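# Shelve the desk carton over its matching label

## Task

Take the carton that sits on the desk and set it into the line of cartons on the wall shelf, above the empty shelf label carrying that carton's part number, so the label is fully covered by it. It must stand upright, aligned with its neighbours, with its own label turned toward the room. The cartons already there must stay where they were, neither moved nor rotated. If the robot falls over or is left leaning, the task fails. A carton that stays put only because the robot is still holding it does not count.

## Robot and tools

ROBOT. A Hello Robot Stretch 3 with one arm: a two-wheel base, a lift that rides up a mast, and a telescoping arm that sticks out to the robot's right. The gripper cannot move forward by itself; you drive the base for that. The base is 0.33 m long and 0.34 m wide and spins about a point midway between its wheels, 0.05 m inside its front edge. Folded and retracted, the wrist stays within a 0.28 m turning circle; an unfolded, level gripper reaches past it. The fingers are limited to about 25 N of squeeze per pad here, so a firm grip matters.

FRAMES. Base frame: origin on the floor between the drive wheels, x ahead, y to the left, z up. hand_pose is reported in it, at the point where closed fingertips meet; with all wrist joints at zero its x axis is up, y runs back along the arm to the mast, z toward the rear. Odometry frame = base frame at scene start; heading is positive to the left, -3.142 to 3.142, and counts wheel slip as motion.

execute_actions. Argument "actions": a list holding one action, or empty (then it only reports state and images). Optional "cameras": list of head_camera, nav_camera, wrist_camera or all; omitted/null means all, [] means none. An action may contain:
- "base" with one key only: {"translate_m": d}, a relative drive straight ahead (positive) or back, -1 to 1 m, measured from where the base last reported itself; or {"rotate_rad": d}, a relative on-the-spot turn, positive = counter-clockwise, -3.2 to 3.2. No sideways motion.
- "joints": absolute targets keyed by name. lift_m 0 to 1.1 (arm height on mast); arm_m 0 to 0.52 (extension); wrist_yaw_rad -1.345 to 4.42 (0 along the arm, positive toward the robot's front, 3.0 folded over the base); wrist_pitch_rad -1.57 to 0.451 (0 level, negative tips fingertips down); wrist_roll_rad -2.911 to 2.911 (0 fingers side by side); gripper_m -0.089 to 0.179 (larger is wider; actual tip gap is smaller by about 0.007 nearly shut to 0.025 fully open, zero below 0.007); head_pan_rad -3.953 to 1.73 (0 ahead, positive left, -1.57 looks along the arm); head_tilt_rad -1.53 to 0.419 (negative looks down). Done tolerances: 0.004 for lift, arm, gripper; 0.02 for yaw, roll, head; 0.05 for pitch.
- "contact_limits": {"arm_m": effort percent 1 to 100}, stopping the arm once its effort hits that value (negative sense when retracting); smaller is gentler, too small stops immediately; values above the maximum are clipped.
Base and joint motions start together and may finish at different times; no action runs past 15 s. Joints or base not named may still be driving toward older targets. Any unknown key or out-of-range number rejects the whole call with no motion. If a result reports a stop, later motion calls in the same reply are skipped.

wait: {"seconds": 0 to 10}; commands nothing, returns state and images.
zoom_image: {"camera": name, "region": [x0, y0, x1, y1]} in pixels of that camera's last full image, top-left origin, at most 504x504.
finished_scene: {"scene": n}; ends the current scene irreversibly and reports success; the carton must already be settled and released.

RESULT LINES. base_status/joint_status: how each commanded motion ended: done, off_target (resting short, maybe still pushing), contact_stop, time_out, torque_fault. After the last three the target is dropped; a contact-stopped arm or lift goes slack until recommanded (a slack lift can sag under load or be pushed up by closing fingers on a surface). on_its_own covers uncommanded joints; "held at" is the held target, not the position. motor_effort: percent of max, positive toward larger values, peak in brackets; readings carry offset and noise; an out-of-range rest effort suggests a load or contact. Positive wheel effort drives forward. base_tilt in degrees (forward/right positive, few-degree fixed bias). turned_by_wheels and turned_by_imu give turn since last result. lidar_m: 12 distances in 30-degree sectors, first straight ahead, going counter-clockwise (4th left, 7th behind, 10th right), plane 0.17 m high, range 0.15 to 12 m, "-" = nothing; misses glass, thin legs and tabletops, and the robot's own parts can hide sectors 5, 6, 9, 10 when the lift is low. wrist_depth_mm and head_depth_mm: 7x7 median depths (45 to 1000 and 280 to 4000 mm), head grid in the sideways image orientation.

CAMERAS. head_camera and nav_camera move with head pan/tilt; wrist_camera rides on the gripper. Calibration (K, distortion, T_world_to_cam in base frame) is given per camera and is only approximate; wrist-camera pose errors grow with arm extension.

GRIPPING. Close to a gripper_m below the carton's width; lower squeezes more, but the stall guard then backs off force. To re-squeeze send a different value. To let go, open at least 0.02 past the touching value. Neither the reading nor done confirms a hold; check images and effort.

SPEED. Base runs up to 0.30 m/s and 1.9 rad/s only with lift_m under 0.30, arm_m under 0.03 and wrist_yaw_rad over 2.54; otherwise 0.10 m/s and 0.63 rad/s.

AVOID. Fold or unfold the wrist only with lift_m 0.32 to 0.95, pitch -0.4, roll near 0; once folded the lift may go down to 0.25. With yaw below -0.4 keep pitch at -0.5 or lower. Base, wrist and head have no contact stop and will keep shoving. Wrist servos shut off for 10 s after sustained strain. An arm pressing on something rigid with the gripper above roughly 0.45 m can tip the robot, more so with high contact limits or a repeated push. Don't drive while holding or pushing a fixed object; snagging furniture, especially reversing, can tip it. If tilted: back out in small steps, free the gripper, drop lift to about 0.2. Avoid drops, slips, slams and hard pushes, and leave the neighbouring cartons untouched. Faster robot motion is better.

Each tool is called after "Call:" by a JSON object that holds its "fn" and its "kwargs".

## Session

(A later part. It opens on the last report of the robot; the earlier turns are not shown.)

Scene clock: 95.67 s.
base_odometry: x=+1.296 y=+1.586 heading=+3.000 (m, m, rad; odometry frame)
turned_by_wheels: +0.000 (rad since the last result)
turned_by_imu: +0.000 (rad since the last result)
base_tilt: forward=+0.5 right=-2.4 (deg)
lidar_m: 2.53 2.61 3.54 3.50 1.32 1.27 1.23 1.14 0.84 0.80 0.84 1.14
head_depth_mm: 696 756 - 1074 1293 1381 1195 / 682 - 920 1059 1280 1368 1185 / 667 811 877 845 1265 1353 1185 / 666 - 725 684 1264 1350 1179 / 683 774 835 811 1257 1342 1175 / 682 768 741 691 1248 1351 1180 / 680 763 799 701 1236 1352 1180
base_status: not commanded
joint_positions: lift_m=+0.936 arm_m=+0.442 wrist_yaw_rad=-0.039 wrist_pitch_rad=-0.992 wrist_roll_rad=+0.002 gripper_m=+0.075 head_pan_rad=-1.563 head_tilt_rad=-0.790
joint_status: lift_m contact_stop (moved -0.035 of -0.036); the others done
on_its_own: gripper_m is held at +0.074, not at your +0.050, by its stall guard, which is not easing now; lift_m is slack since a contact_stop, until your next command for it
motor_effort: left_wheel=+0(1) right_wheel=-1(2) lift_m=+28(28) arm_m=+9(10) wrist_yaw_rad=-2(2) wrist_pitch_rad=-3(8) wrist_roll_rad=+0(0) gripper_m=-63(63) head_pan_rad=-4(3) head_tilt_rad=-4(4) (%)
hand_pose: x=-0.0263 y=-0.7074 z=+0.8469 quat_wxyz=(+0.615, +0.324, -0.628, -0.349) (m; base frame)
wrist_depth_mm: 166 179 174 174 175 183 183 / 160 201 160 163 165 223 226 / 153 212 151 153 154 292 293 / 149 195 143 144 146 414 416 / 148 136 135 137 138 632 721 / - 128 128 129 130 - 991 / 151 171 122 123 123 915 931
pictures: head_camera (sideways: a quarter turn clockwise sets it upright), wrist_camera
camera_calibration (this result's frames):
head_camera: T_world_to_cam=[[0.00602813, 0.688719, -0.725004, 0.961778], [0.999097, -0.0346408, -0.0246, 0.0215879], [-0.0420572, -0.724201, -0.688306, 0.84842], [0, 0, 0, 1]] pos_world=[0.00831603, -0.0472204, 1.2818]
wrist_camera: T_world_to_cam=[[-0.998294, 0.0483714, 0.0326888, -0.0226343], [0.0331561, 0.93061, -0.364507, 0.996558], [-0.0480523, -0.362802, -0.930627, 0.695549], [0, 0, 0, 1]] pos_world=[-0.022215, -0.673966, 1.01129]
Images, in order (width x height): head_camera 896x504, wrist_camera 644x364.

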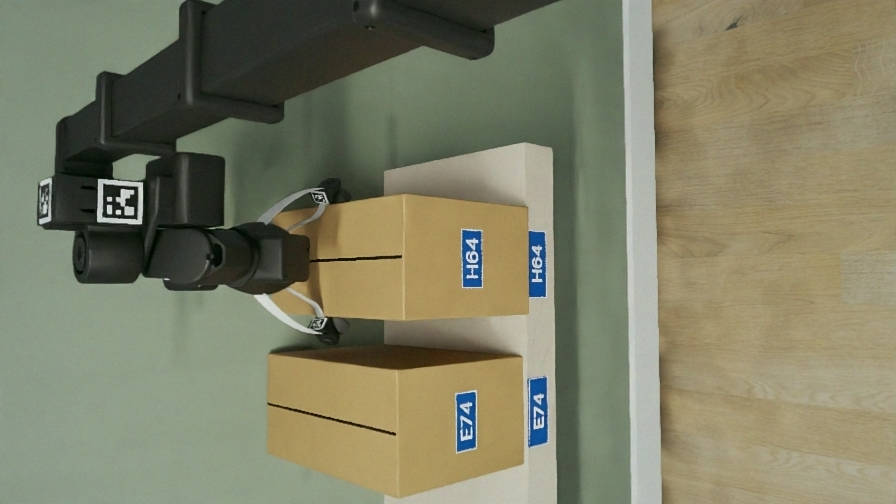

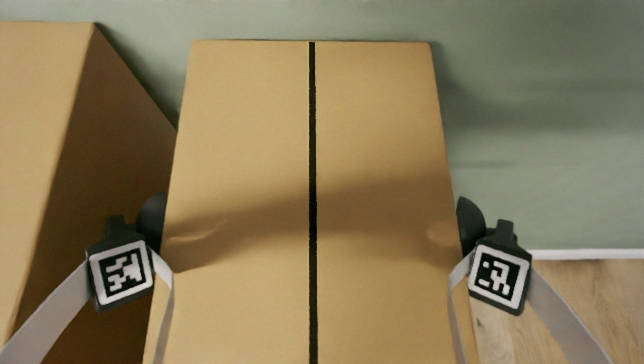

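Call:
{"fn": "execute_actions", "kwargs": {"actions": [{"joints":{"arm_m":0.454,"lift_m":0.94}}], "cameras": ["wrist_camera"]}}

Call:
{"fn": "execute_actions", "kwargs": {"actions": [{"joints":{"gripper_m":0.15}}], "cameras": []}}

Call:
{"fn": "execute_actions", "kwargs": {"actions": [{"joints":{"lift_m":1.0}}], "cameras": ["head_camera","wrist_camera"]}}

Scene clock: 96.63 s.
base_odometry: x=+1.296 y=+1.586 heading=+3.000 (m, m, rad; odometry frame)
turned_by_wheels: +0.000 (rad since the last result)
turned_by_imu: +0.000 (rad since the last result)
base_tilt: forward=+0.7 right=-2.5 (deg)
lidar_m: 2.52 2.63 3.54 3.51 1.32 1.27 1.23 1.14 0.84 0.80 0.83 1.15
head_depth_mm: 691 - - 1117 1291 1365 1196 / 676 - 911 1058 1282 1365 1188 / 668 808 874 846 1267 1359 1185 / 667 - 724 694 1267 1359 1183 / 686 773 831 809 1252 1356 1184 / 683 768 743 691 1248 1352 1173 / 679 764 795 703 1238 1344 1168
base_status: not commanded
joint_positions: lift_m=+0.940 arm_m=+0.454 wrist_yaw_rad=-0.039 wrist_pitch_rad=-1.007 wrist_roll_rad=+0.002 gripper_m=+0.075 head_pan_rad=-1.563 head_tilt_rad=-0.790
joint_status: all done
on_its_own: gripper_m is held at +0.074, not at your +0.050, by its stall guard, which is not easing now
motor_effort: left_wheel=+0(1) right_wheel=-1(0) lift_m=+37(36) arm_m=+6(8) wrist_yaw_rad=-2(2) wrist_pitch_rad=+2(3) wrist_roll_rad=-1(1) gripper_m=-63(63) head_pan_rad=-3(3) head_tilt_rad=-4(3) (%)
hand_pose: x=-0.0261 y=-0.7151 z=+0.8489 quat_wxyz=(+0.612, +0.329, -0.626, -0.354) (m; base frame)
wrist_depth_mm: 163 167 166 167 169 171 174 / 158 198 159 161 164 214 215 / 152 198 151 152 154 278 284 / 149 196 142 144 145 398 402 / 149 136 135 137 138 625 749 / - 129 129 129 131 - 967 / 153 171 123 124 125 968 954
pictures: wrist_camera
camera_calibration (this result's frames):
wrist_camera: T_world_to_cam=[[-0.998313, 0.0478952, 0.0328258, -0.0226492], [0.0333725, 0.935918, -0.350634, 0.996538], [-0.047516, -0.348947, -0.935937, 0.709003], [0, 0, 0, 1]] pos_world=[-0.022179, -0.684189, 1.01375]
Images, in order (width x height): wrist_camera 644x364.

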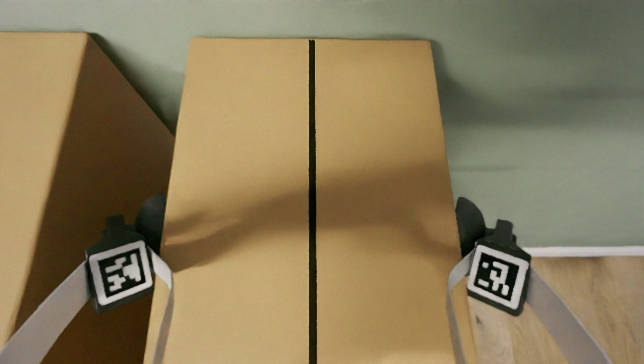

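Scene clock: 97.87 s.
base_odometry: x=+1.296 y=+1.586 heading=+3.000 (m, m, rad; odometry frame)
turned_by_wheels: +0.000 (rad since the last result)
turned_by_imu: +0.000 (rad since the last result)
base_tilt: forward=+0.6 right=-2.4 (deg)
lidar_m: 2.53 2.62 3.54 3.52 1.32 1.27 1.22 1.14 0.84 0.80 0.84 1.14
head_depth_mm: 694 - - 1114 1287 1369 1195 / 674 - 918 1056 1286 1363 1189 / 667 809 872 848 1272 1351 1188 / 666 - 720 695 1262 1354 1181 / 685 772 829 810 1259 1349 1179 / 682 768 741 689 1252 1344 1179 / 679 767 797 701 1238 1329 1171
base_status: not commanded
joint_positions: lift_m=+0.940 arm_m=+0.454 wrist_yaw_rad=-0.039 wrist_pitch_rad=-1.007 wrist_roll_rad=+0.002 gripper_m=+0.134 head_pan_rad=-1.563 head_tilt_rad=-0.790
joint_status: gripper_m off_target (ended at +0.134, target +0.150)
motor_effort: left_wheel=+0(1) right_wheel=-1(1) lift_m=+37(37) arm_m=+7(7) wrist_yaw_rad=-2(2) wrist_pitch_rad=+3(3) wrist_roll_rad=+0(0) gripper_m=+100(100) head_pan_rad=-4(3) head_tilt_rad=-3(3) (%)
hand_pose: x=-0.0261 y=-0.7150 z=+0.8488 quat_wxyz=(+0.612, +0.329, -0.626, -0.354) (m; base frame)
wrist_depth_mm: 162 168 165 166 169 173 174 / 158 197 158 161 165 212 215 / 152 197 151 152 153 276 280 / 149 197 143 143 145 401 408 / 145 136 135 137 138 623 753 / - 131 129 130 131 - 997 / 152 171 123 124 125 957 936
pictures: none
No camera images: the call's "cameras" was empty. Leave "cameras" out to get every camera's image.

Scene clock: 99.23 s.
base_odometry: x=+1.296 y=+1.586 heading=+3.000 (m, m, rad; odometry frame)
turned_by_wheels: +0.000 (rad since the last result)
turned_by_imu: +0.000 (rad since the last result)
base_tilt: forward=+0.7 right=-2.4 (deg)
lidar_m: 2.53 2.62 3.55 3.51 1.32 1.27 1.23 1.14 0.83 0.80 0.84 1.15
head_depth_mm: - 817 902 1059 1289 1366 1190 / - 784 900 1052 1282 1361 1187 / - 781 892 845 1273 1354 1180 / - - 747 694 1255 1359 1180 / 683 773 830 811 1250 1349 1178 / 681 767 744 689 1245 1350 1175 / 679 765 796 703 1246 1347 1173
base_status: not commanded
joint_positions: lift_m=+1.000 arm_m=+0.454 wrist_yaw_rad=-0.039 wrist_pitch_rad=-1.007 wrist_roll_rad=+0.002 gripper_m=+0.150 head_pan_rad=-1.563 head_tilt_rad=-0.790
joint_status: all done
on_its_own: gripper_m moved +0.016 to your old target +0.150
motor_effort: left_wheel=-1(1) right_wheel=+0(1) lift_m=+39(41) arm_m=+6(6) wrist_yaw_rad=-1(2) wrist_pitch_rad=+3(3) wrist_roll_rad=-1(1) gripper_m=+1(100) head_pan_rad=-3(3) head_tilt_rad=-4(3) (%)
hand_pose: x=-0.0261 y=-0.7150 z=+0.9087 quat_wxyz=(+0.612, +0.329, -0.626, -0.354) (m; base frame)
wrist_depth_mm: 167 168 168 170 171 172 174 / 204 208 208 210 210 213 213 / 213 216 218 217 245 276 280 / 201 214 208 207 338 401 409 / 191 250 197 197 202 632 738 / - 247 186 186 192 - - / 174 210 178 178 183 988 -
pictures: head_camera (sideways: a quarter turn clockwise sets it upright), wrist_camera
camera_calibration (this result's frames):
head_camera: T_world_to_cam=[[0.00602813, 0.688719, -0.725004, 0.961778], [0.999097, -0.0346408, -0.0246, 0.0215879], [-0.0420572, -0.724201, -0.688306, 0.84842], [0, 0, 0, 1]] pos_world=[0.00831603, -0.0472204, 1.2818]
wrist_camera: T_world_to_cam=[[-0.998314, 0.0478768, 0.0328302, -0.0246298], [0.0333911, 0.936193, -0.349896, 1.01693], [-0.0474873, -0.348209, -0.936213, 0.765828], [0, 0, 0, 1]] pos_world=[-0.0221776, -0.684195, 1.07361]
Images, in order (width x height): head_camera 896x504, wrist_camera 644x364.

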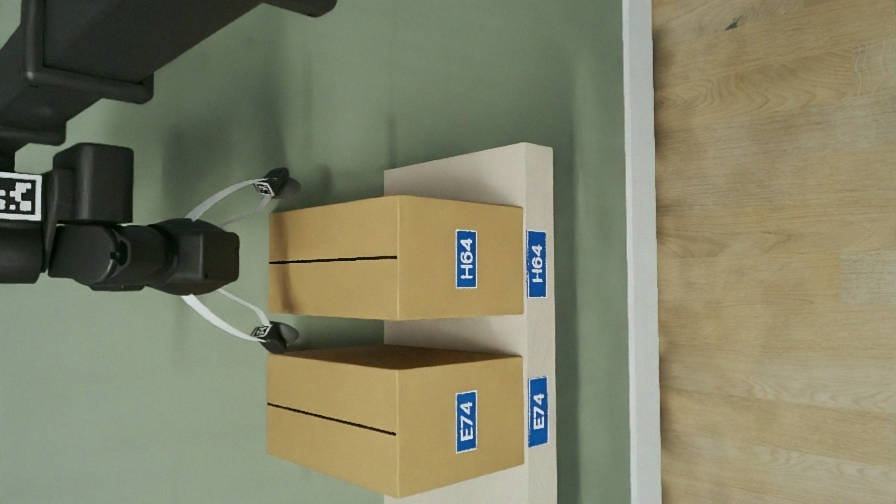

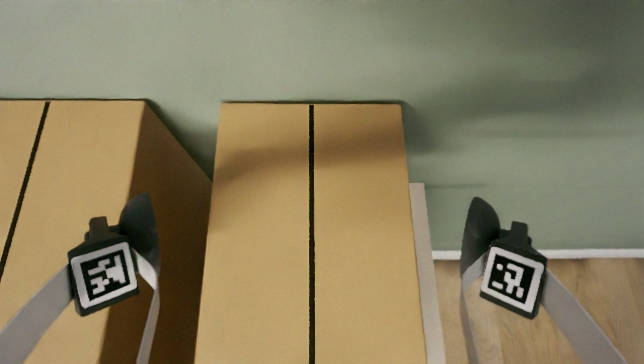

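Call:
{"fn": "finished_scene", "kwargs": {"scene": 1}}

The scene is finished: the task was done.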